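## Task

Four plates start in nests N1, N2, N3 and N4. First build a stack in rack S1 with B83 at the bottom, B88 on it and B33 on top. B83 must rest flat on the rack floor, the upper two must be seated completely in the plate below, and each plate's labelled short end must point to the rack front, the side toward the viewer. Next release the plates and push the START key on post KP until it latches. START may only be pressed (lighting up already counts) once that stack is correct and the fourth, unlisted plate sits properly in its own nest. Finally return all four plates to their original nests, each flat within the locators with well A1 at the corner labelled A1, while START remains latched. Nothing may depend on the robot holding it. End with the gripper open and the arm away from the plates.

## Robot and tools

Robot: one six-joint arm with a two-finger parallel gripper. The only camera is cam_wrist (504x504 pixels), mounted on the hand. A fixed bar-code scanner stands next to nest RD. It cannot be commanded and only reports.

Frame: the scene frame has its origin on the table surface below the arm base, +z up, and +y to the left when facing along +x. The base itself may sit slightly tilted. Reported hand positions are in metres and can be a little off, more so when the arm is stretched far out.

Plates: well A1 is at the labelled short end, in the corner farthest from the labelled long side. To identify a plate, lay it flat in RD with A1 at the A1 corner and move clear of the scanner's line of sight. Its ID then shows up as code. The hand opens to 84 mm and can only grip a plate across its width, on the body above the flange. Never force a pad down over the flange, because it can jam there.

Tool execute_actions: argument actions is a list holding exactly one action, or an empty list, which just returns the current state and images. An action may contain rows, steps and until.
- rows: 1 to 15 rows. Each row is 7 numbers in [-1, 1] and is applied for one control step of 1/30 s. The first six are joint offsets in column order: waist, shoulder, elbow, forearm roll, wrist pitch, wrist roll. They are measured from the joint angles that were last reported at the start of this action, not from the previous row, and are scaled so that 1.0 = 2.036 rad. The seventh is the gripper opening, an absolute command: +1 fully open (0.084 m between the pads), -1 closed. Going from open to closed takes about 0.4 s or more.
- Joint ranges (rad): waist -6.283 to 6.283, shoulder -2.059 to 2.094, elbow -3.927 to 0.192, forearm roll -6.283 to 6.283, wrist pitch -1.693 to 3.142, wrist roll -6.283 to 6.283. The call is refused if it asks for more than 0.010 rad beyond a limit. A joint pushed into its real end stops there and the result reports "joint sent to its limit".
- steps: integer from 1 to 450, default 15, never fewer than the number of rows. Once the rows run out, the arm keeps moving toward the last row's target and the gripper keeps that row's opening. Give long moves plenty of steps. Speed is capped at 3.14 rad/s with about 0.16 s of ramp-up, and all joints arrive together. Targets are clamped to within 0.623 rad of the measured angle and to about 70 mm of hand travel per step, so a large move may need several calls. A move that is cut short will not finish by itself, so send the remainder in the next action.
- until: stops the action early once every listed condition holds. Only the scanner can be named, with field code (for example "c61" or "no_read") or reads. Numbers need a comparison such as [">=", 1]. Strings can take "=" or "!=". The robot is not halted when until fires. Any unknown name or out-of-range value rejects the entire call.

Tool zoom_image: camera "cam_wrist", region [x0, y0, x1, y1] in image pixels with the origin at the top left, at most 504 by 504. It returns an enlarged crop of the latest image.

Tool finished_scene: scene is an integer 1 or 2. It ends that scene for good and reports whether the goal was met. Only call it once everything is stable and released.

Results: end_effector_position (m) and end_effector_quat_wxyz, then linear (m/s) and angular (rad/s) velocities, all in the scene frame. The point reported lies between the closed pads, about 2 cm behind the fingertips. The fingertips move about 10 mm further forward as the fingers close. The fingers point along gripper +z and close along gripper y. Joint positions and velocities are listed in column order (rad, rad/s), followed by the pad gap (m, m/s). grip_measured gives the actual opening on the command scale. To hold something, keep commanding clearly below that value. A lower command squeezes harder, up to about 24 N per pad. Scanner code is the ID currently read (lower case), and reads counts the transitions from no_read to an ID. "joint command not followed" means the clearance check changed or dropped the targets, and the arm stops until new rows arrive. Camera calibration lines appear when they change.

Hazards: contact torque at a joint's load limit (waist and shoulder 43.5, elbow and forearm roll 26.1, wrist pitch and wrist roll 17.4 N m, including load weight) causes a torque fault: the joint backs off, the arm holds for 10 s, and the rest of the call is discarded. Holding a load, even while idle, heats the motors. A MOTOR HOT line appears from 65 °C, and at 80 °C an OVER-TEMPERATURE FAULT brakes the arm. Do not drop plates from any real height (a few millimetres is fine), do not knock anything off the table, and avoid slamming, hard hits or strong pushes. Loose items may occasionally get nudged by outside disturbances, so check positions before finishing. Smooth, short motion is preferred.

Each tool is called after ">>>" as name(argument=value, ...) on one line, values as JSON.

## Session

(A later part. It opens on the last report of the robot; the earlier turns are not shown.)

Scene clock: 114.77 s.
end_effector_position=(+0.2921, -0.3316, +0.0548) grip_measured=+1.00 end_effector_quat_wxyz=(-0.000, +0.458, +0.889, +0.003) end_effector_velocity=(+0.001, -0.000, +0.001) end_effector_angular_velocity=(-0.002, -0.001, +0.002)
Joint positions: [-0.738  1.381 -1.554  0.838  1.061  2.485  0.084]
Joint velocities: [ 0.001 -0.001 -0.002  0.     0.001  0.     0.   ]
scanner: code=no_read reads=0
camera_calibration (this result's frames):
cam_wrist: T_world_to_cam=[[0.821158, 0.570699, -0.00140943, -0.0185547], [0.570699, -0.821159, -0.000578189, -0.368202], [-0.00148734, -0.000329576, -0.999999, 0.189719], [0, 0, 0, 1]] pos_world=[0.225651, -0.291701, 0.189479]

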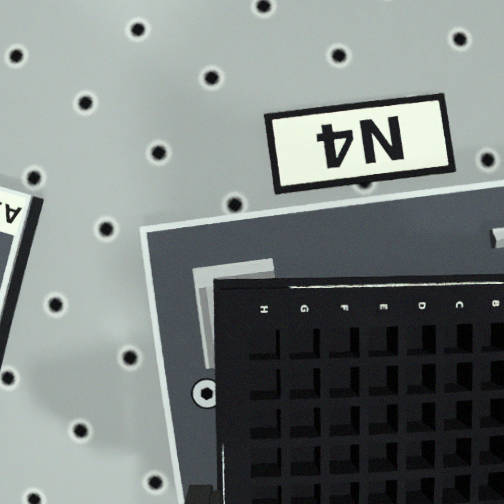

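>>> execute_actions(actions=[{"rows":[[-0.0008,0.0009,-0.0008,0,0,0,1],[-0.0008,0.0009,-0.0008,0,0,0,1],[-0.0008,0.0009,-0.0008,0,0,0,1],[-0.0008,0.0009,-0.0008,0,0,0,1],[-0.0008,0.0009,-0.0008,0,0,0,1],[-0.0008,0.0009,-0.0008,0,0,0,1],[0.002,0.0033,-0.0008,0.0035,-0.0018,-0.0015,1]],"steps":20}])

>>> execute_actions(actions=[{"rows":[[0,0,0,0,0,0,0.5]],"steps":15}])

Scene clock: 118.37 s.
end_effector_position=(+0.2917, -0.3322, +0.0514) grip_measured=+1.00 end_effector_quat_wxyz=(+0.000, +0.458, +0.889, +0.003) end_effector_velocity=(-0.002, +0.001, -0.002) end_effector_angular_velocity=(+0.003, +0.001, -0.003)
Joint positions: [-0.734  1.387 -1.555  0.845  1.057  2.482  0.084]
Joint velocities: [ 0.     0.002  0.003  0.    -0.     0.    -0.   ]
scanner: code=no_read reads=0
camera_calibration (this result's frames):
cam_wrist: T_world_to_cam=[[0.821894, 0.56964, -0.000413901, -0.0184736], [0.56964, -0.821894, 0.0000339742, -0.368464], [-0.00032083, -0.000263698, -1, 0.186002], [0, 0, 0, 1]] pos_world=[0.225135, -0.292266, 0.186006]

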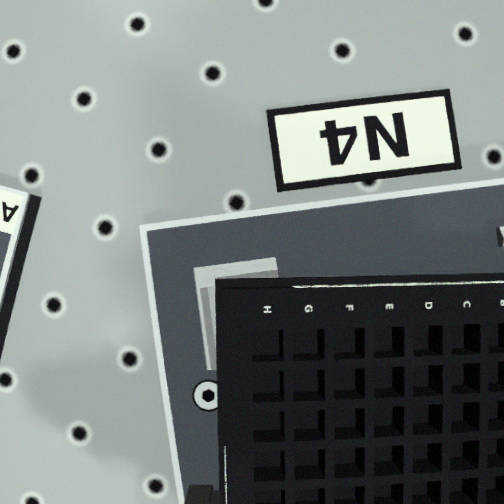

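Scene clock: 118.87 s.
end_effector_position=(+0.2914, -0.3340, +0.0530) grip_measured=+0.64 end_effector_quat_wxyz=(+0.002, +0.458, +0.889, +0.001) end_effector_velocity=(+0.000, -0.000, -0.001) end_effector_angular_velocity=(-0.004, +0.002, -0.000)
Joint positions: [-0.737  1.387 -1.556  0.843  1.053  2.482  0.071]
Joint velocities: [ 0.003 -0.     0.001  0.001 -0.005  0.001  0.   ]
scanner: code=no_read reads=0
camera_calibration (this result's frames):
cam_wrist: T_world_to_cam=[[0.821848, 0.569702, -0.00258648, -0.0170654], [0.569707, -0.821832, 0.0050815, -0.369992], [0.000769287, -0.00564975, -0.999984, 0.185473], [0, 0, 0, 1]] pos_world=[0.224669, -0.293301, 0.187306]

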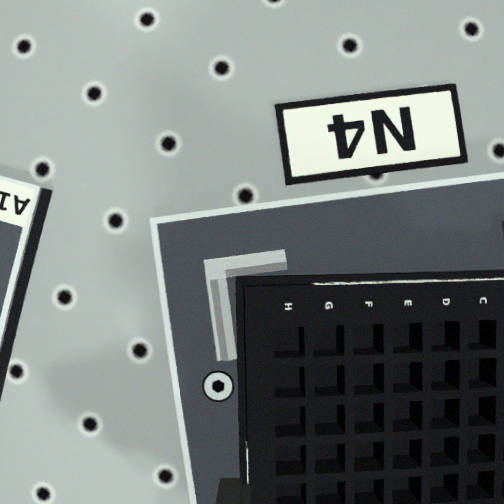

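>>> execute_actions(actions=[{"rows":[[0,0,0,0,0,0,1],[0,0,0,0,0,0,1],[0,0,0,0,0,0,1],[0,0,0,0,0,0,1],[0,0,0,0,0,0,1],[-0.019,-0.016,0,-0.024,0.012,0.01,1]],"steps":20}])

>>> execute_actions(actions=[{"rows":[[0.0044,0.0747,-0.122,-0.026,0.0177,-0.01,1]],"steps":25}])

Scene clock: 121.83 s.
end_effector_position=(+0.2905, -0.3341, +0.0765) grip_measured=+1.00 end_effector_quat_wxyz=(+0.002, +0.458, +0.889, -0.000) end_effector_velocity=(+0.008, -0.004, +0.010) end_effector_angular_velocity=(-0.020, -0.009, +0.013)
Joint positions: [-0.775  1.355 -1.555  0.794  1.078  2.502  0.084]
Joint velocities: [-0.004 -0.01  -0.013 -0.002 -0.003 -0.     0.   ]
scanner: code=no_read reads=0
camera_calibration (this result's frames):
cam_wrist: T_world_to_cam=[[0.821285, 0.570499, -0.00456182, -0.0156146], [0.570517, -0.821264, 0.00598697, -0.369872], [-0.000330901, -0.00751961, -0.999972, 0.208673], [0, 0, 0, 1]] pos_world=[0.223912, -0.293286, 0.210811]

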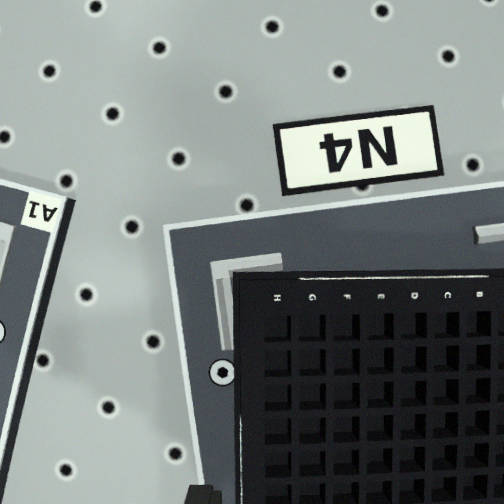

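Scene clock: 122.67 s.
end_effector_position=(+0.3094, -0.3778, +0.0741) grip_measured=+1.00 end_effector_quat_wxyz=(-0.002, +0.408, +0.913, -0.020) end_effector_velocity=(+0.000, +0.000, +0.000) end_effector_angular_velocity=(+0.000, -0.000, +0.001)
Joint positions: [-0.766  1.507 -1.804  0.741  1.114  2.482  0.084]
Joint velocities: [ 0.     0.    -0.001  0.     0.001 -0.    -0.   ]
scanner: code=no_read reads=0
camera_calibration (this result's frames):
cam_wrist: T_world_to_cam=[[0.753631, 0.655878, -0.0431809, 0.0498278], [0.656918, -0.7538, 0.015599, -0.418483], [-0.0223187, -0.0401222, -0.998945, 0.200432], [0, 0, 0, 1]] pos_world=[0.241831, -0.340092, 0.208901]

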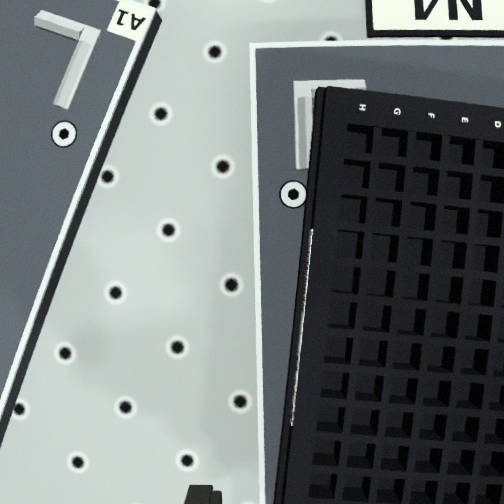

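>>> execute_actions(actions=[{"rows":[[0.0093,-0.083,0.1243,0.0074,-0.0216,0.03,1]],"steps":25}])

Scene clock: 127.33 s.
end_effector_position=(+0.2930, -0.3299, +0.0757) grip_measured=+1.00 end_effector_quat_wxyz=(-0.018, +0.457, +0.889, -0.018) end_effector_velocity=(-0.000, +0.000, +0.000) end_effector_angular_velocity=(-0.001, +0.000, -0.000)
Joint positions: [-0.747  1.338 -1.551  0.757  1.07   2.543  0.084]
Joint velocities: [ 0.    -0.001  0.002  0.    -0.001 -0.    -0.   ]
scanner: code=no_read reads=0
camera_calibration (this result's frames):
cam_wrist: T_world_to_cam=[[0.819069, 0.571164, -0.0538238, -0.0154339], [0.571378, -0.820587, -0.0128415, -0.366388], [-0.0515017, -0.0202356, -0.998468, 0.218666], [0, 0, 0, 1]] pos_world=[0.233249, -0.287413, 0.212795]

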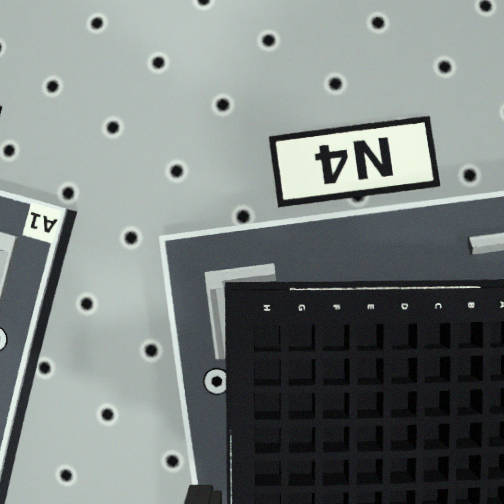

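>>> execute_actions(actions=[{"rows":[[0.0132,0.012,-0.0005,0.0172,-0.0135,-0.0072,1]],"steps":22}])

Scene clock: 129.27 s.
end_effector_position=(+0.2933, -0.3324, +0.0592) grip_measured=+1.00 end_effector_quat_wxyz=(-0.016, +0.457, +0.889, -0.021) end_effector_velocity=(-0.000, +0.000, -0.000) end_effector_angular_velocity=(+0.001, +0.000, +0.000)
Joint positions: [-0.72   1.363 -1.552  0.792  1.042  2.528  0.084]
Joint velocities: [ 0.    -0.     0.     0.     0.001 -0.     0.   ]
scanner: code=no_read reads=0
camera_calibration (this result's frames):
cam_wrist: T_world_to_cam=[[0.819226, 0.570673, -0.0565784, -0.015269], [0.571292, -0.820724, -0.00615235, -0.36926], [-0.0499462, -0.0272826, -0.998379, 0.199315], [0, 0, 0, 1]] pos_world=[0.233419, -0.288909, 0.195856]

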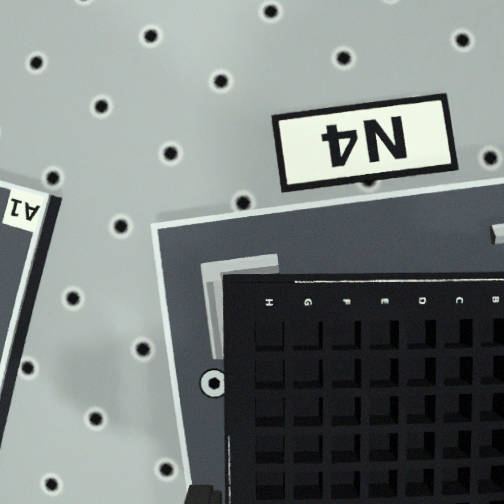

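>>> execute_actions(actions=[{"rows":[[0.0066,0.0055,0,0.0082,-0.0041,-0.0035,1]],"steps":18}])

>>> execute_actions(actions=[{"rows":[[0,0,0,0,0,0,0.5]],"steps":15}])

Scene clock: 130.97 s.
end_effector_position=(+0.2932, -0.3321, +0.0509) grip_measured=+1.00 end_effector_quat_wxyz=(-0.016, +0.457, +0.889, -0.020) end_effector_velocity=(+0.000, -0.000, +0.000) end_effector_angular_velocity=(-0.001, -0.000, +0.001)
Joint positions: [-0.707  1.374 -1.552  0.808  1.034  2.521  0.084]
Joint velocities: [ 0.    -0.    -0.     0.    -0.001 -0.     0.   ]
scanner: code=no_read reads=0
camera_calibration (this result's frames):
cam_wrist: T_world_to_cam=[[0.819331, 0.570575, -0.056041, -0.015863], [0.571123, -0.820832, -0.00728506, -0.368931], [-0.0501569, -0.0260374, -0.998402, 0.19146], [0, 0, 0, 1]] pos_world=[0.233305, -0.288794, 0.187577]

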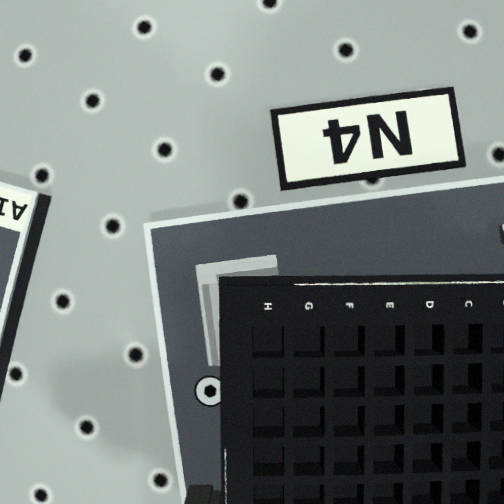

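Scene clock: 131.47 s.
end_effector_position=(+0.2939, -0.3324, +0.0516) grip_measured=+0.84 end_effector_quat_wxyz=(-0.015, +0.457, +0.889, -0.020) end_effector_velocity=(-0.001, -0.000, -0.001) end_effector_angular_velocity=(+0.000, +0.001, -0.001)
Joint positions: [-0.707  1.373 -1.553  0.808  1.034  2.521  0.078]
Joint velocities: [ 0.     0.001  0.001 -0.    -0.002 -0.     0.   ]
scanner: code=no_read reads=0
camera_calibration (this result's frames):
cam_wrist: T_world_to_cam=[[0.818843, 0.571277, -0.056021, -0.0159011], [0.57191, -0.820297, -0.00558101, -0.369735], [-0.0491422, -0.027469, -0.998414, 0.191443], [0, 0, 0, 1]] pos_world=[0.233883, -0.28895, 0.188185]

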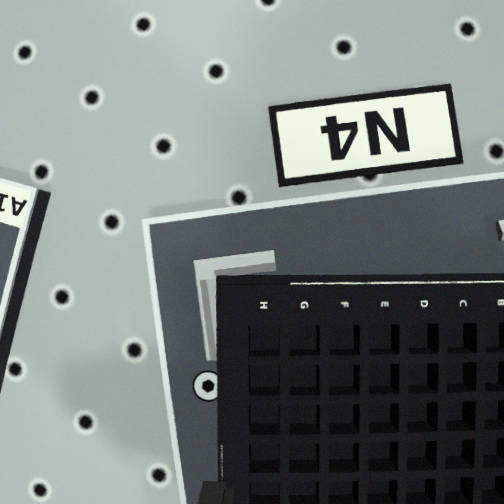

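>>> execute_actions(actions=[{"rows":[[0,0,0,0,0,0,1],[0,0,0,0,0,0,1],[0,0,0,0,0,0,1],[-0.001,0.001,-0.001,0,0,0,1],[-0.001,0.001,-0.001,0,0,0,1],[-0.001,0.001,-0.001,0,0,0,1],[-0.001,0.001,-0.001,0,0,0,1],[-0.001,0.001,-0.001,0,0,0,1],[-0.001,0.001,-0.001,0,0,0,1],[0.0015,0.0031,-0.001,0.004,-0.0015,-0.0015,1]],"steps":25}])

>>> execute_actions(actions=[{"rows":[[0,0,0,0,0,0,0.5]],"steps":15}])

Scene clock: 134.50 s.
end_effector_position=(+0.2937, -0.3331, +0.0486) grip_measured=+1.00 end_effector_quat_wxyz=(-0.014, +0.458, +0.889, -0.020) end_effector_velocity=(+0.000, -0.000, +0.000) end_effector_angular_velocity=(+0.000, -0.000, +0.000)
Joint positions: [-0.704  1.379 -1.555  0.816  1.031  2.518  0.084]
Joint velocities: [ 0.     0.    -0.001  0.     0.     0.     0.   ]
scanner: code=no_read reads=0
camera_calibration (this result's frames):
cam_wrist: T_world_to_cam=[[0.820123, 0.569689, -0.0534112, -0.0165281], [0.570318, -0.821414, -0.00412311, -0.37018], [-0.0462216, -0.0270799, -0.998564, 0.18769], [0, 0, 0, 1]] pos_world=[0.23335, -0.289572, 0.185011]

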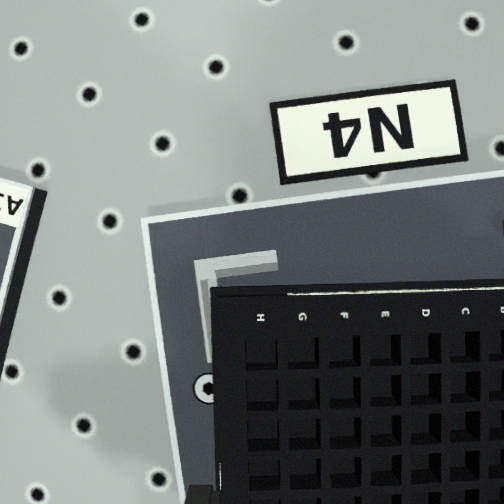

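Scene clock: 135.00 s.
end_effector_position=(+0.2938, -0.3332, +0.0487) grip_measured=+0.92 end_effector_quat_wxyz=(-0.014, +0.458, +0.889, -0.020) end_effector_velocity=(-0.000, +0.000, -0.000) end_effector_angular_velocity=(+0.002, +0.000, -0.001)
Joint positions: [-0.704  1.379 -1.555  0.816  1.031  2.518  0.081]
Joint velocities: [ 0.     0.001 -0.    -0.     0.002  0.     0.   ]
scanner: code=no_read reads=0
camera_calibration (this result's frames):
cam_wrist: T_world_to_cam=[[0.820068, 0.569764, -0.0534514, -0.0165112], [0.570412, -0.82135, -0.00373373, -0.37034], [-0.0460297, -0.0274274, -0.998563, 0.187656], [0, 0, 0, 1]] pos_world=[0.233425, -0.289625, 0.185122]

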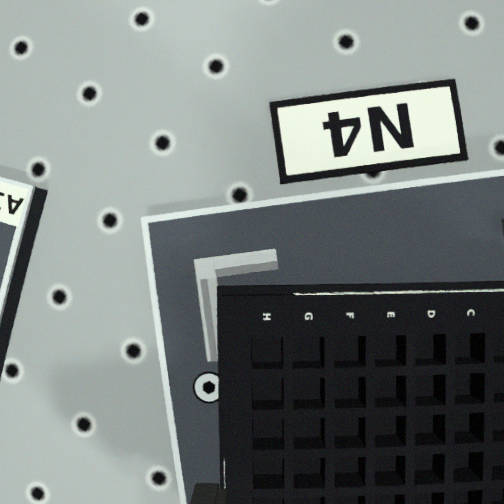

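Held (label 293: plate 1.8 mm outward). Lift.

>>> execute_actions(actions=[{"rows":[[-0.019,-0.016,0,-0.01,0.012,0.01,0.3]],"steps":20}])

>>> execute_actions(actions=[{"rows":[[0.007,-0.31,0.107,-0.038,0.156,-0.157,0.3]],"steps":32}])

>>> execute_actions(actions=[{"rows":[[0.068,-0.373,0.15,0.0457,0.083,-0.12,0.3]],"steps":32}])

>>> execute_actions(actions=[{"rows":[[0.048,-0.106,0.134,0.0152,-0.0015,-0.0525,0.3]],"steps":25}])

Scene clock: 138.20 s.
end_effector_position=(+0.2989, -0.3337, +0.0727) grip_measured=+0.92 end_effector_quat_wxyz=(-0.002, +0.463, +0.886, -0.016) end_effector_velocity=(-0.002, +0.000, -0.001) end_effector_angular_velocity=(+0.003, +0.001, -0.003)
Joint positions: [-0.743  1.347 -1.555  0.796  1.055  2.539  0.081]
Joint velocities: [-0.001  0.001  0.003 -0.     0.    -0.    -0.   ]
scanner: code=no_read reads=0
camera_calibration (this result's frames):
cam_wrist: T_world_to_cam=[[0.828278, 0.559209, -0.0352224, -0.02639], [0.559895, -0.828457, 0.0133009, -0.374077], [-0.0217423, -0.0307377, -0.999291, 0.203552], [0, 0, 0, 1]] pos_world=[0.235728, -0.288893, 0.207454]

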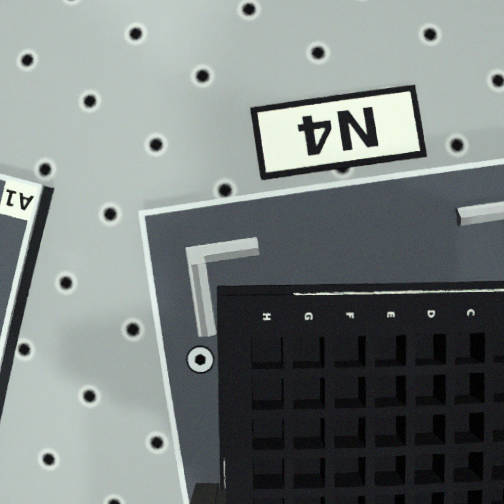

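Scene clock: 139.27 s.
end_effector_position=(+0.4070, -0.1473, +0.2413) grip_measured=+0.92 end_effector_quat_wxyz=(-0.002, +0.172, +0.985, -0.002) end_effector_velocity=(+0.001, +0.001, +0.001) end_effector_angular_velocity=(-0.001, -0.000, +0.003)
Joint positions: [-0.729  0.716 -1.337  0.719  1.373  2.219  0.081]
Joint velocities: [ 0.    -0.004 -0.    -0.     0.001 -0.     0.   ]
scanner: code=no_read reads=0
camera_calibration (this result's frames):
cam_wrist: T_world_to_cam=[[0.350003, 0.936685, -0.0109413, 0.0302021], [0.936737, -0.350032, -0.000879983, -0.361808], [-0.00465407, -0.00994112, -0.99994, 0.376344], [0, 0, 0, 1]] pos_world=[0.3301, -0.151193, 0.376333]

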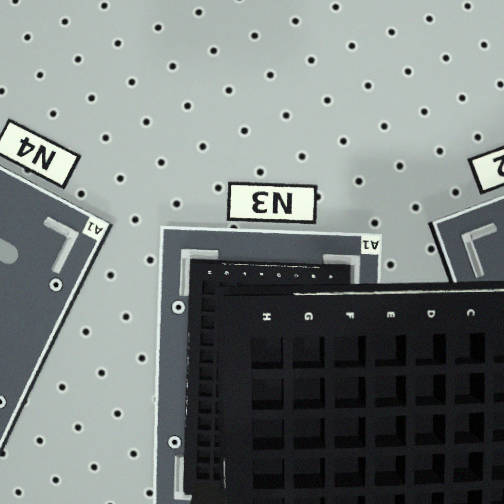

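Scene clock: 140.33 s.
end_effector_position=(+0.4439, +0.1225, +0.3039) grip_measured=+0.92 end_effector_quat_wxyz=(+0.032, -0.142, +0.989, -0.035) end_effector_velocity=(+0.000, +0.002, +0.001) end_effector_angular_velocity=(-0.002, -0.001, +0.005)
Joint positions: [-0.59  -0.042 -1.031  0.812  1.541  1.975  0.081]
Joint velocities: [ 0.002 -0.006  0.     0.     0.001 -0.     0.   ]
scanner: code=no_read reads=0
camera_calibration (this result's frames):
cam_wrist: T_world_to_cam=[[-0.265636, 0.960547, -0.0823867, 0.0573018], [0.960968, 0.270665, 0.0572847, -0.406346], [0.0773239, -0.0639541, -0.994953, 0.410515], [0, 0, 0, 1]] pos_world=[0.373964, 0.0811968, 0.436441]

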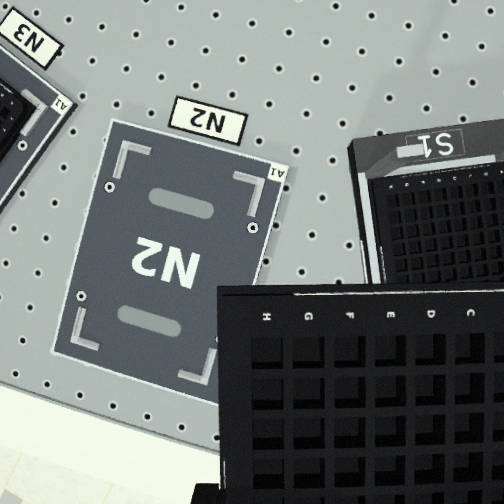

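Scene clock: 141.17 s.
end_effector_position=(+0.3844, +0.1690, +0.2368) grip_measured=+0.92 end_effector_quat_wxyz=(-0.001, -0.202, +0.979, +0.002) end_effector_velocity=(-0.000, +0.000, -0.000) end_effector_angular_velocity=(-0.000, +0.001, +0.000)
Joint positions: [-0.493 -0.257 -0.759  0.843  1.538  1.868  0.081]
Joint velocities: [ 0.001 -0.002  0.002  0.    -0.001  0.    -0.   ]
scanner: code=no_read reads=0
camera_calibration (this result's frames):
cam_wrist: T_world_to_cam=[[-0.384716, 0.923035, -0.000748852, 0.0240292], [0.923033, 0.384717, 0.00167496, -0.349474], [0.00183414, -0.0000468312, -0.999998, 0.370727], [0, 0, 0, 1]] pos_world=[0.331141, 0.112286, 0.371329]

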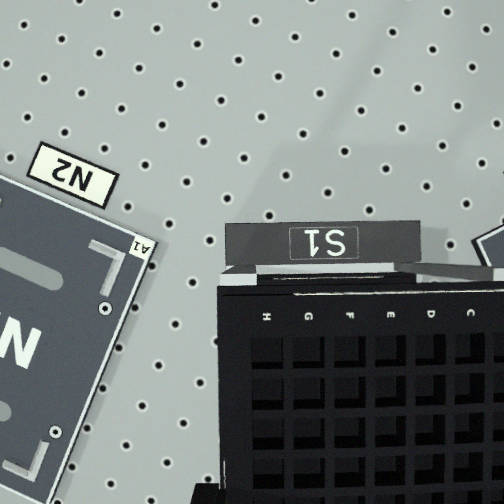

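Go to ~z.197, q6 corrected.

>>> execute_actions(actions=[{"rows":[[0.05,-0.0042,0.039,0.0272,-0.0545,-0.004,0.3]],"steps":22}])

>>> execute_actions(actions=[{"rows":[[0.0125,0,0.009,0.007,-0.0135,0,0.3]],"steps":18}])

Scene clock: 142.87 s.
end_effector_position=(+0.3851, +0.1697, +0.1968) grip_measured=+0.92 end_effector_quat_wxyz=(-0.001, -0.207, +0.978, +0.001) end_effector_velocity=(-0.001, -0.001, -0.001) end_effector_angular_velocity=(-0.000, +0.001, -0.001)
Joint positions: [-0.391 -0.266 -0.681  0.899  1.428  1.86   0.081]
Joint velocities: [ 0.001  0.     0.003 -0.001 -0.002 -0.001  0.   ]
scanner: code=no_read reads=0
camera_calibration (this result's frames):
cam_wrist: T_world_to_cam=[[-0.393943, 0.919132, -0.00238633, 0.0282441], [0.919131, 0.393948, 0.00204789, -0.350434], [0.00282237, -0.00138659, -0.999995, 0.330556], [0, 0, 0, 1]] pos_world=[0.332288, 0.112551, 0.33134]

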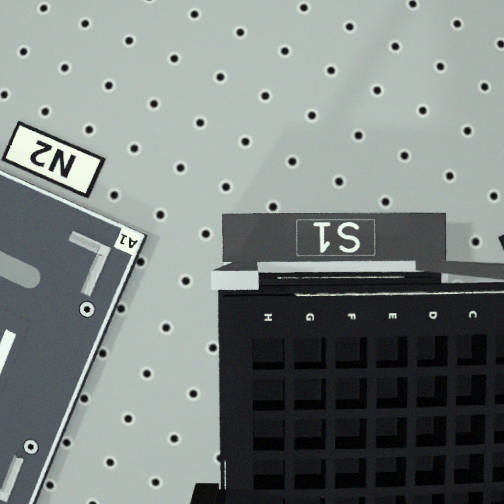

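Scene clock: 143.47 s.
end_effector_position=(+0.3850, +0.1693, +0.1872) grip_measured=+0.92 end_effector_quat_wxyz=(-0.000, -0.207, +0.978, +0.001) end_effector_velocity=(+0.000, +0.000, -0.000) end_effector_angular_velocity=(+0.000, +0.000, +0.001)
Joint positions: [-0.366 -0.266 -0.663  0.913  1.399  1.86   0.081]
Joint velocities: [ 0.001 -0.     0.     0.     0.    -0.     0.   ]
scanner: code=no_read reads=0
camera_calibration (this result's frames):
cam_wrist: T_world_to_cam=[[-0.392962, 0.919545, -0.00417837, 0.0284204], [0.919548, 0.392973, 0.00195692, -0.350146], [0.00344146, -0.00307322, -0.999989, 0.321032], [0, 0, 0, 1]] pos_world=[0.332039, 0.11245, 0.321833]

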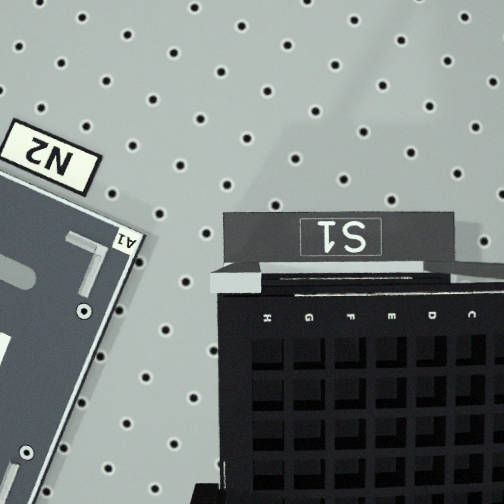

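>>> execute_actions(actions=[{"rows":[[0.0265,0.0025,0.016,0.0167,-0.0268,-0.002,0.3],[0.0265,0.0025,0.016,0.0167,-0.0268,-0.002,0.3],[0.0265,0.0025,0.016,0.0167,-0.0268,-0.002,0.3],[0.0265,0.0025,0.016,0.0167,-0.0268,-0.002,0.3],[0.053,0.0074,0.028,0.0344,-0.054,-0.0054,0.3],[0.053,0.0074,0.028,0.0344,-0.054,-0.0054,0.3],[0.053,0.0074,0.028,0.0344,-0.054,-0.0054,0.3],[0.053,0.0074,0.028,0.0344,-0.054,-0.0054,0.3],[0.081,0.0155,0.0385,0.0545,-0.0813,-0.01,0.3],[0.081,0.0155,0.0385,0.0545,-0.0813,-0.01,0.3],[0.081,0.0155,0.0385,0.0545,-0.0813,-0.01,0.3],[0.081,0.0155,0.0385,0.0545,-0.0813,-0.01,0.3],[0.109,0.025,0.0467,0.0756,-0.1085,-0.0157,0.3]],"steps":30}])

>>> execute_actions(actions=[{"rows":[[0.0125,0.0058,0.002,0.0107,-0.0112,-0.0038,0.3]],"steps":18}])

>>> execute_actions(actions=[{"rows":[[0,0,0,0,0,0,1]],"steps":15}])

Scene clock: 147.97 s.
end_effector_position=(+0.3848, +0.1694, +0.1081) grip_measured=+0.93 end_effector_quat_wxyz=(-0.001, -0.207, +0.978, +0.000) end_effector_velocity=(+0.001, -0.000, -0.000) end_effector_angular_velocity=(-0.002, -0.001, +0.000)
Joint positions: [-0.144 -0.216 -0.568  1.067  1.179  1.828  0.081]
Joint velocities: [ 0.001  0.001 -0.     0.001 -0.003  0.    -0.002]
scanner: code=no_read reads=0
camera_calibration (this result's frames):
cam_wrist: T_world_to_cam=[[-0.393985, 0.919104, -0.00491681, 0.0284127], [0.919112, 0.393994, 0.00100142, -0.349741], [0.0028576, -0.00412456, -0.999987, 0.242368], [0, 0, 0, 1]] pos_world=[0.331953, 0.112681, 0.242855]

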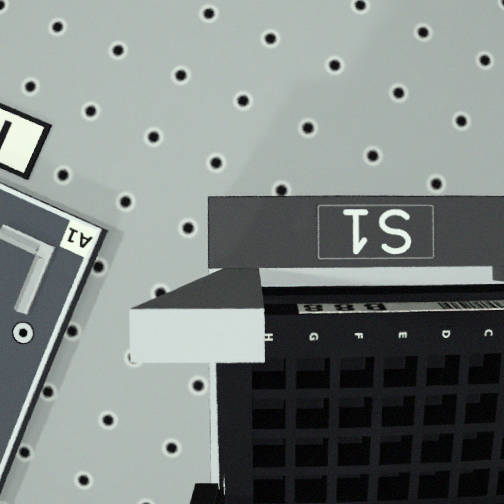

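Scene clock: 148.57 s.
end_effector_position=(+0.3846, +0.1693, +0.0991) grip_measured=+0.93 end_effector_quat_wxyz=(-0.001, -0.207, +0.978, +0.001) end_effector_velocity=(+0.001, +0.001, +0.000) end_effector_angular_velocity=(-0.000, -0.001, +0.003)
Joint positions: [-0.119 -0.203 -0.562  1.088  1.156  1.82   0.081]
Joint velocities: [ 0.001 -0.    -0.002  0.     0.    -0.    -0.   ]
scanner: code=no_read reads=0
camera_calibration (this result's frames):
cam_wrist: T_world_to_cam=[[-0.393978, 0.919112, -0.00373602, 0.0282853], [0.919118, 0.393983, 0.000688357, -0.349546], [0.0021046, -0.00316264, -0.999993, 0.233468], [0, 0, 0, 1]] pos_world=[0.331926, 0.112456, 0.233813]

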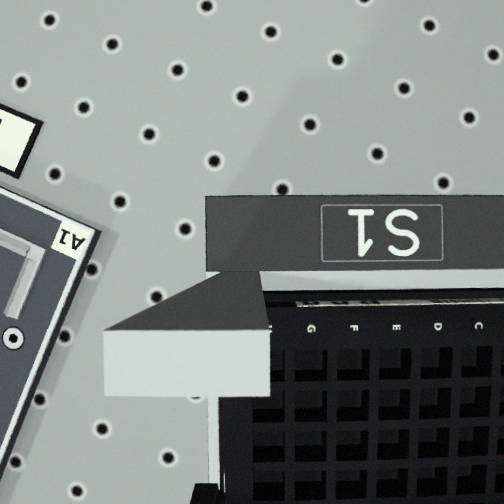

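Scene clock: 149.07 s.
end_effector_position=(+0.3844, +0.1693, +0.0990) grip_measured=+1.00 end_effector_quat_wxyz=(-0.001, -0.207, +0.978, +0.001) end_effector_velocity=(+0.001, +0.000, +0.001) end_effector_angular_velocity=(-0.000, -0.004, +0.000)
Joint positions: [-0.119 -0.203 -0.562  1.088  1.156  1.82   0.084]
Joint velocities: [-0.001 -0.001 -0.001  0.001 -0.001  0.     0.   ]
scanner: code=no_read reads=0
camera_calibration (this result's frames):
cam_wrist: T_world_to_cam=[[-0.393827, 0.919178, -0.00333954, 0.0281108], [0.919183, 0.39383, 0.000235564, -0.349307], [0.00153173, -0.00297687, -0.999994, 0.233502], [0, 0, 0, 1]] pos_world=[0.33179, 0.112424, 0.233677]

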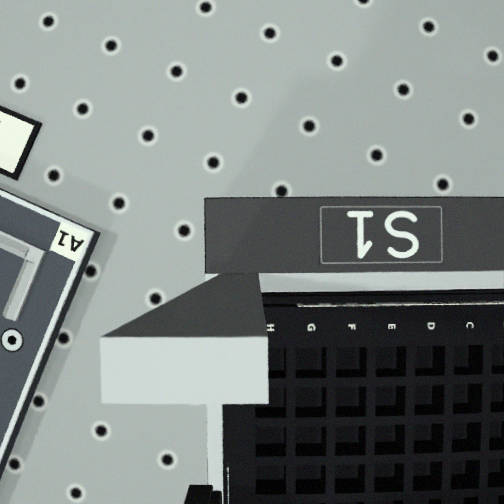

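>>> execute_actions(actions=[{"rows":[[-0.0123,-0.006,-0.006,-0.0103,0.0108,0.0064,1],[-0.0123,-0.006,-0.006,-0.0103,0.0108,0.0064,1],[-0.0123,-0.006,-0.006,-0.0103,0.0108,0.0064,1],[-0.0123,-0.006,-0.006,-0.0103,0.0108,0.0064,1],[-0.068,-0.024,-0.0245,-0.0516,0.065,0.0167,1],[-0.068,-0.024,-0.0245,-0.0516,0.065,0.0167,1],[-0.068,-0.024,-0.0245,-0.0516,0.065,0.0167,1],[-0.068,-0.024,-0.0245,-0.0516,0.065,0.0167,1],[-0.121,-0.031,-0.053,-0.086,0.12,0.022,1],[-0.121,-0.031,-0.053,-0.086,0.12,0.022,1],[-0.121,-0.031,-0.053,-0.086,0.12,0.022,1],[-0.121,-0.031,-0.053,-0.086,0.12,0.022,1],[-0.183,-0.027,-0.1007,-0.12,0.187,0.0226,1]],"steps":25}])

>>> execute_actions(actions=[{"rows":[[-0.117,0.478,-0.282,-0.061,-0.0815,0.173,1]],"steps":36}])

>>> execute_actions(actions=[{"rows":[[0.1195,0.099,0.0625,0.143,-0.142,-0.0695,1]],"steps":30}])

Scene clock: 156.67 s.
end_effector_position=(+0.3868, +0.1705, +0.2379) grip_measured=+1.00 end_effector_quat_wxyz=(+0.000, -0.207, +0.978, +0.001) end_effector_velocity=(+0.003, +0.002, +0.004) end_effector_angular_velocity=(-0.006, -0.006, +0.009)
Joint positions: [-0.49  -0.258 -0.765  0.844  1.537  1.866  0.084]
Joint velocities: [-0.001 -0.003 -0.011 -0.     0.001  0.001  0.   ]
scanner: code=no_read reads=0
camera_calibration (this result's frames):
cam_wrist: T_world_to_cam=[[-0.392471, 0.919753, -0.00457483, 0.0281], [0.919753, 0.392486, 0.00303063, -0.352626], [0.00458298, -0.00301829, -0.999985, 0.371269], [0, 0, 0, 1]] pos_world=[0.333656, 0.113676, 0.372461]

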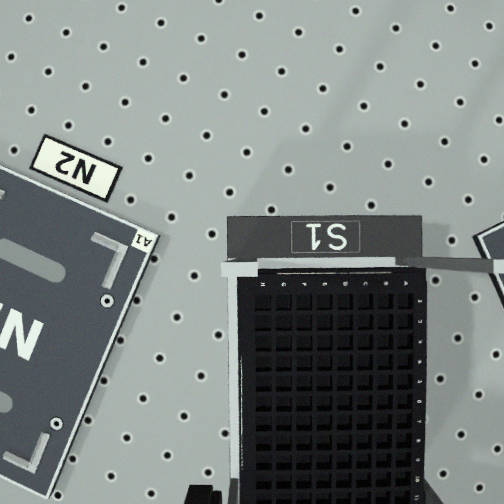

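Scene clock: 157.87 s.
end_effector_position=(+0.4087, -0.1472, +0.2426) grip_measured=+1.00 end_effector_quat_wxyz=(-0.001, +0.170, +0.985, -0.004) end_effector_velocity=(-0.000, -0.002, +0.000) end_effector_angular_velocity=(-0.001, -0.001, -0.001)
Joint positions: [-0.728  0.715 -1.339  0.72   1.371  2.218  0.084]
Joint velocities: [-0.002  0.005 -0.004  0.    -0.002 -0.     0.   ]
scanner: code=no_read reads=0
camera_calibration (this result's frames):
cam_wrist: T_world_to_cam=[[0.346486, 0.937955, -0.0137186, 0.0317624], [0.938052, -0.346483, 0.00269123, -0.364274], [-0.00222903, -0.0138013, -0.999902, 0.376062], [0, 0, 0, 1]] pos_world=[0.331541, -0.150816, 0.377442]

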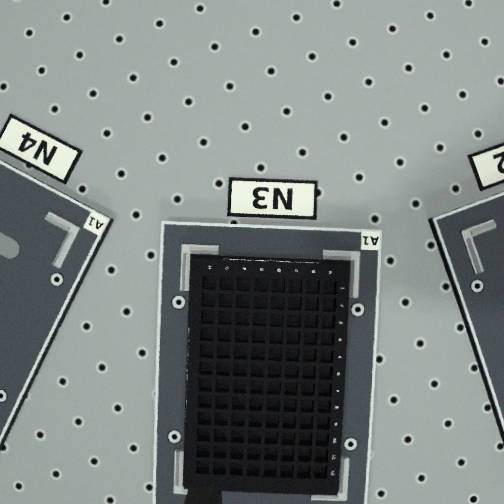

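Scene clock: 158.87 s.
end_effector_position=(+0.3962, -0.1741, +0.0694) grip_measured=+1.00 end_effector_quat_wxyz=(+0.001, +0.194, +0.981, -0.000) end_effector_velocity=(-0.001, +0.000, -0.001) end_effector_angular_velocity=(+0.002, +0.002, -0.002)
Joint positions: [-0.485  0.916 -1.212  1.011  1.082  2.077  0.084]
Joint velocities: [ 0.001  0.002  0.001  0.     0.     0.    -0.   ]
scanner: code=no_read reads=0
camera_calibration (this result's frames):
cam_wrist: T_world_to_cam=[[0.392038, 0.919929, -0.00607965, 0.0372994], [0.919948, -0.392019, 0.00406888, -0.362287], [0.00135974, -0.00718812, -0.999973, 0.202189], [0, 0, 0, 1]] pos_world=[0.318388, -0.174883, 0.203884]

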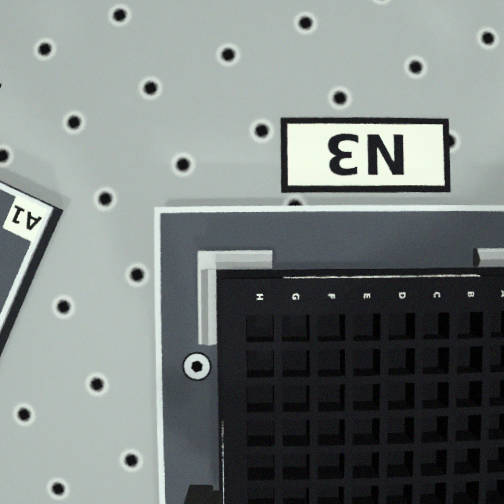

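>>> execute_actions(actions=[{"rows":[[0.0118,0.0102,0.0014,0.0155,-0.0085,-0.0064,1]],"steps":20}])

Scene clock: 161.33 s.
end_effector_position=(+0.3941, -0.1751, +0.0547) grip_measured=+1.00 end_effector_quat_wxyz=(+0.000, +0.197, +0.980, -0.000) end_effector_velocity=(-0.001, -0.000, -0.000) end_effector_angular_velocity=(+0.000, +0.001, -0.001)
Joint positions: [-0.461  0.937 -1.209  1.043  1.065  2.064  0.084]
Joint velocities: [ 0.     0.     0.001 -0.    -0.     0.    -0.   ]
scanner: code=no_read reads=0
camera_calibration (this result's frames):
cam_wrist: T_world_to_cam=[[0.397268, 0.917685, -0.00574499, 0.0364263], [0.917702, -0.397254, 0.00336204, -0.36064], [0.000803068, -0.00660782, -0.999978, 0.187828], [0, 0, 0, 1]] pos_world=[0.316339, -0.175453, 0.189245]

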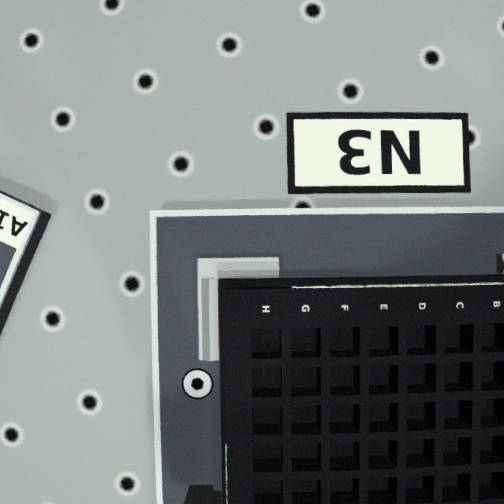

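>>> execute_actions(actions=[{"rows":[[0.0074,0.0056,-0.001,0.0088,-0.0048,-0.0055,1]],"steps":18}])

>>> execute_actions(actions=[{"rows":[[0,0,0,0,0,0,0.4]],"steps":14}])

Scene clock: 162.97 s.
end_effector_position=(+0.3945, -0.1756, +0.0469) grip_measured=+1.00 end_effector_quat_wxyz=(+0.001, +0.195, +0.981, -0.001) end_effector_velocity=(+0.001, +0.000, +0.000) end_effector_angular_velocity=(-0.000, -0.001, +0.001)
Joint positions: [-0.446  0.948 -1.211  1.06   1.055  2.053  0.084]
Joint velocities: [ 0.    -0.    -0.001  0.001  0.    -0.    -0.   ]
scanner: code=no_read reads=0
camera_calibration (this result's frames):
cam_wrist: T_world_to_cam=[[0.39345, 0.919318, -0.00723645, 0.0385382], [0.919346, -0.393429, 0.00414611, -0.361202], [0.000964559, -0.00828408, -0.999965, 0.179665], [0, 0, 0, 1]] pos_world=[0.316733, -0.176048, 0.181435]

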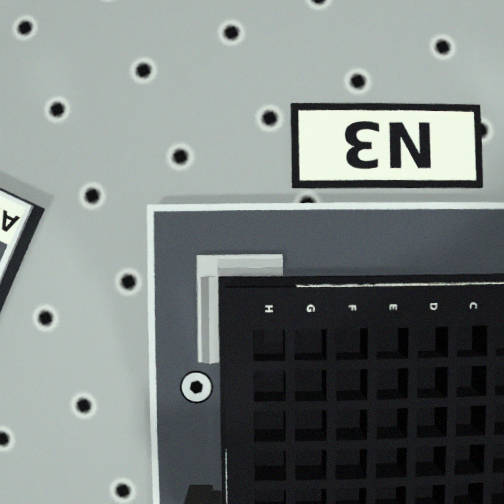

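Scene clock: 163.43 s.
end_effector_position=(+0.3947, -0.1756, +0.0471) grip_measured=+0.92 end_effector_quat_wxyz=(+0.001, +0.194, +0.981, -0.001) end_effector_velocity=(-0.000, +0.000, -0.000) end_effector_angular_velocity=(+0.002, +0.001, -0.000)
Joint positions: [-0.446  0.948 -1.211  1.06   1.055  2.053  0.081]
Joint velocities: [0.    0.    0.    0.    0.001 0.    0.   ]
scanner: code=no_read reads=0
camera_calibration (this result's frames):
cam_wrist: T_world_to_cam=[[0.393228, 0.919411, -0.00735774, 0.0386081], [0.91944, -0.393203, 0.00468999, -0.361454], [0.00141894, -0.00860923, -0.999962, 0.179666], [0, 0, 0, 1]] pos_world=[0.316898, -0.176075, 0.181639]

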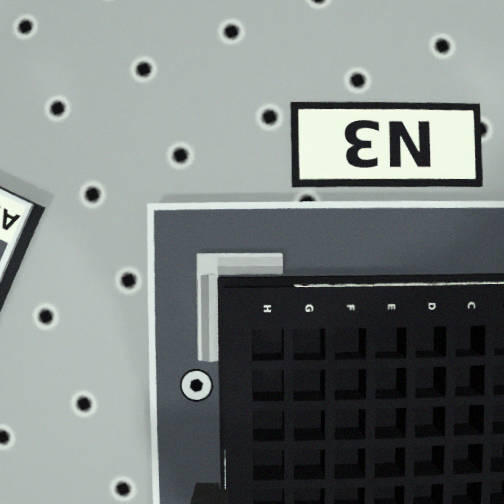

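G3 = [-.446,.948,-1.211,1.06,1.055,2.053].

>>> execute_actions(actions=[{"rows":[[-0.0205,-0.0155,0.0008,-0.0245,0.0133,0.011,0.3]],"steps":18}])

>>> execute_actions(actions=[{"rows":[[-0.05,-0.4715,0.0875,-0.0975,0.2255,-0.05,0.3]],"steps":40}])

>>> execute_actions(actions=[{"rows":[[0.048,-0.106,0.131,0.0152,-0.0015,-0.0535,0.3]],"steps":25}])

Scene clock: 166.53 s.
end_effector_position=(+0.3947, -0.1747, +0.0695) grip_measured=+0.92 end_effector_quat_wxyz=(+0.001, +0.195, +0.981, +0.000) end_effector_velocity=(+0.001, -0.000, +0.001) end_effector_angular_velocity=(-0.001, -0.003, +0.000)
Joint positions: [-0.488  0.916 -1.21   1.011  1.082  2.075  0.081]
Joint velocities: [-0.002 -0.001 -0.001  0.     0.     0.    -0.   ]
scanner: code=no_read reads=0
camera_calibration (this result's frames):
cam_wrist: T_world_to_cam=[[0.393619, 0.91926, -0.00501981, 0.0375442], [0.919272, -0.393602, 0.00413211, -0.361108], [0.00182267, -0.00624105, -0.999979, 0.202359], [0, 0, 0, 1]] pos_world=[0.316809, -0.175383, 0.204035]

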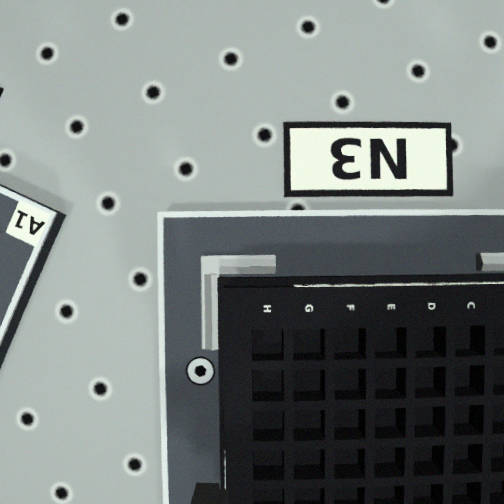

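Scene clock: 167.87 s.
end_effector_position=(+0.4441, +0.1230, +0.3038) grip_measured=+0.92 end_effector_quat_wxyz=(+0.032, -0.143, +0.989, -0.035) end_effector_velocity=(+0.001, +0.001, +0.002) end_effector_angular_velocity=(-0.004, -0.003, +0.004)
Joint positions: [-0.589 -0.043 -1.031  0.812  1.541  1.973  0.081]
Joint velocities: [-0.    -0.004 -0.002 -0.    -0.    -0.    -0.   ]
scanner: code=no_read reads=0
camera_calibration (this result's frames):
cam_wrist: T_world_to_cam=[[-0.268593, 0.959672, -0.0829948, 0.0584298], [0.960132, 0.273658, 0.0570706, -0.406654], [0.0774812, -0.0643572, -0.994914, 0.41036], [0, 0, 0, 1]] pos_world=[0.37434, 0.0816202, 0.43633]

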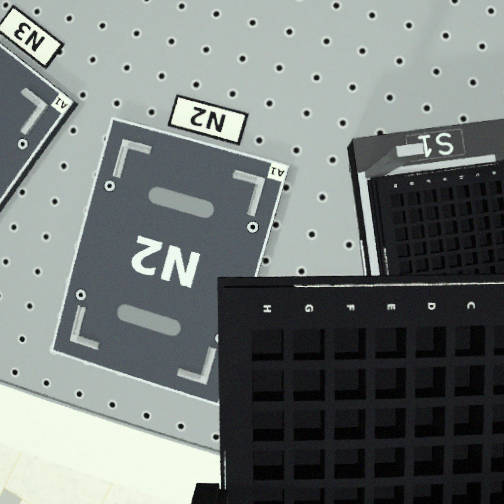

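Scene clock: 168.70 s.
end_effector_position=(+0.3864, +0.1703, +0.2384) grip_measured=+0.92 end_effector_quat_wxyz=(+0.000, -0.207, +0.978, +0.000) end_effector_velocity=(-0.000, +0.000, -0.000) end_effector_angular_velocity=(-0.000, +0.000, +0.001)
Joint positions: [-0.492 -0.258 -0.765  0.843  1.538  1.864  0.081]
Joint velocities: [ 0.001 -0.001  0.001  0.    -0.    -0.    -0.   ]
scanner: code=no_read reads=0
camera_calibration (this result's frames):
cam_wrist: T_world_to_cam=[[-0.393621, 0.919259, -0.00500132, 0.0287355], [0.919261, 0.393638, 0.00299479, -0.352194], [0.0047217, -0.00341871, -0.999983, 0.371757], [0, 0, 0, 1]] pos_world=[0.333314, 0.113492, 0.372949]

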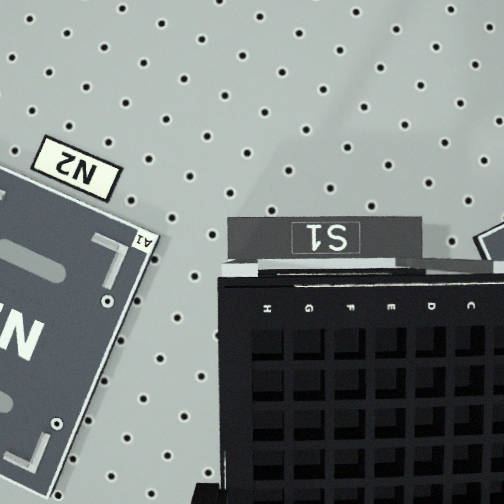

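>>> execute_actions(actions=[{"rows":[[0.05,-0.0042,0.039,0.0272,-0.0545,0,0.3]],"steps":22}])

>>> execute_actions(actions=[{"rows":[[0.0125,0,0.009,0.007,-0.0135,0,0.3]],"steps":18}])

Scene clock: 170.73 s.
end_effector_position=(+0.3868, +0.1707, +0.1980) grip_measured=+0.92 end_effector_quat_wxyz=(+0.000, -0.208, +0.978, -0.000) end_effector_velocity=(+0.000, -0.001, -0.001) end_effector_angular_velocity=(-0.001, -0.000, -0.001)
Joint positions: [-0.39  -0.267 -0.686  0.899  1.427  1.864  0.081]
Joint velocities: [ 0.001  0.001  0.001  0.    -0.003 -0.     0.   ]
scanner: code=no_read reads=0
camera_calibration (this result's frames):
cam_wrist: T_world_to_cam=[[-0.394681, 0.918801, -0.00566425, 0.0289831], [0.918805, 0.394701, 0.00288037, -0.352601], [0.00488217, -0.00406751, -0.99998, 0.331438], [0, 0, 0, 1]] pos_world=[0.333792, 0.11389, 0.332612]

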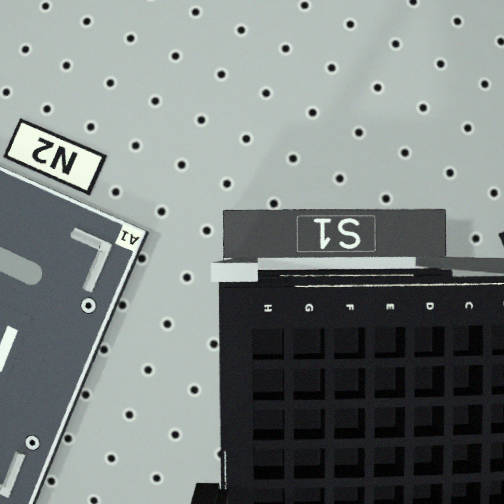

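Scene clock: 171.33 s.
end_effector_position=(+0.3867, +0.1705, +0.1884) grip_measured=+0.92 end_effector_quat_wxyz=(+0.000, -0.207, +0.978, -0.001) end_effector_velocity=(-0.000, +0.000, -0.000) end_effector_angular_velocity=(+0.001, +0.002, -0.000)
Joint positions: [-0.365 -0.267 -0.668  0.913  1.399  1.864  0.081]
Joint velocities: [ 0.001  0.     0.    -0.     0.001  0.     0.   ]
scanner: code=no_read reads=0
camera_calibration (this result's frames):
cam_wrist: T_world_to_cam=[[-0.393847, 0.91915, -0.00688482, 0.0288997], [0.919161, 0.393873, 0.00286314, -0.35241], [0.0053434, -0.00520062, -0.999972, 0.321831], [0, 0, 0, 1]] pos_world=[0.333584, 0.113915, 0.32303]

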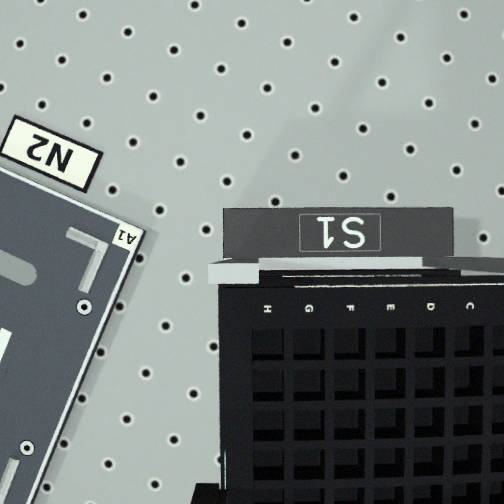

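>>> execute_actions(actions=[{"rows":[[0.0265,0.0025,0.0155,0.0167,-0.0268,-0.002,0.3],[0.0265,0.0025,0.0155,0.0167,-0.0268,-0.002,0.3],[0.0265,0.0025,0.0155,0.0167,-0.0268,-0.002,0.3],[0.0265,0.0025,0.0155,0.0167,-0.0268,-0.002,0.3],[0.053,0.0074,0.027,0.0344,-0.054,-0.0054,0.3],[0.053,0.0074,0.027,0.0344,-0.054,-0.0054,0.3],[0.053,0.0074,0.027,0.0344,-0.054,-0.0054,0.3],[0.053,0.0074,0.027,0.0344,-0.054,-0.0054,0.3],[0.081,0.0155,0.037,0.0545,-0.0813,-0.01,0.3],[0.081,0.0155,0.037,0.0545,-0.0813,-0.01,0.3],[0.081,0.0155,0.037,0.0545,-0.0813,-0.01,0.3],[0.081,0.0155,0.037,0.0545,-0.0813,-0.01,0.3],[0.106,0.024,0.044,0.0735,-0.1058,-0.015,0.3]],"steps":32}])

>>> execute_actions(actions=[{"rows":[[0,0,0,0,0,0,1]],"steps":15}])

Scene clock: 175.63 s.
end_effector_position=(+0.3884, +0.1715, +0.1118) grip_measured=+0.92 end_effector_quat_wxyz=(+0.001, -0.209, +0.978, -0.001) end_effector_velocity=(+0.001, +0.000, +0.000) end_effector_angular_velocity=(+0.001, -0.001, +0.001)
Joint positions: [-0.149 -0.218 -0.578  1.062  1.184  1.834  0.081]
Joint velocities: [ 0.    -0.    -0.001  0.001  0.     0.     0.   ]
scanner: code=no_read reads=0
camera_calibration (this result's frames):
cam_wrist: T_world_to_cam=[[-0.397249, 0.917678, -0.00777667, 0.0297792], [0.917683, 0.397288, 0.00447238, -0.354265], [0.00719378, -0.00535987, -0.99996, 0.244573], [0, 0, 0, 1]] pos_world=[0.335173, 0.114729, 0.246379]

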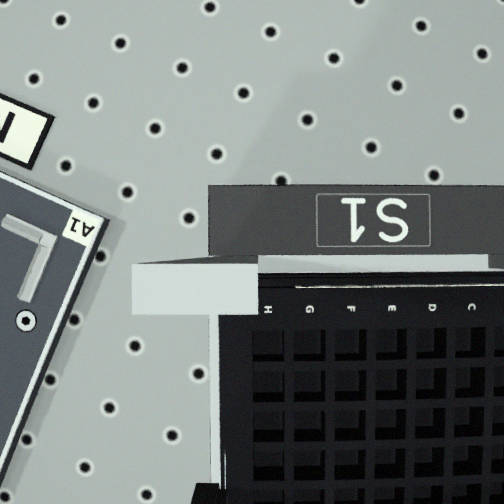

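Scene clock: 176.13 s.
end_effector_position=(+0.3884, +0.1715, +0.1118) grip_measured=+1.00 end_effector_quat_wxyz=(+0.001, -0.209, +0.978, -0.001) end_effector_velocity=(+0.000, -0.001, +0.000) end_effector_angular_velocity=(-0.001, -0.001, -0.001)
Joint positions: [-0.149 -0.218 -0.578  1.062  1.184  1.834  0.084]
Joint velocities: [-0.     0.001  0.    -0.    -0.001  0.     0.   ]
scanner: code=no_read reads=0
camera_calibration (this result's frames):
cam_wrist: T_world_to_cam=[[-0.397368, 0.917627, -0.00772199, 0.0297866], [0.917631, 0.397408, 0.00450732, -0.354311], [0.00720482, -0.00529487, -0.99996, 0.244567], [0, 0, 0, 1]] pos_world=[0.335201, 0.114768, 0.246384]

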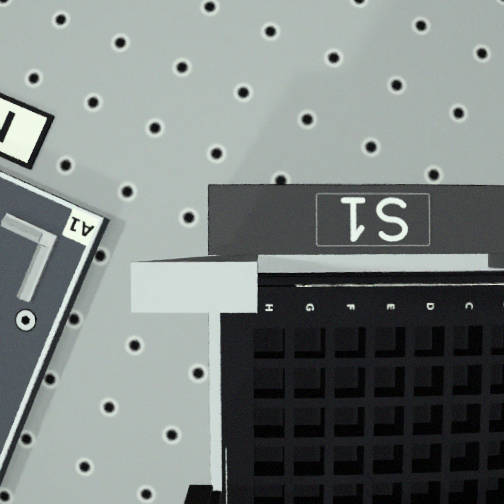

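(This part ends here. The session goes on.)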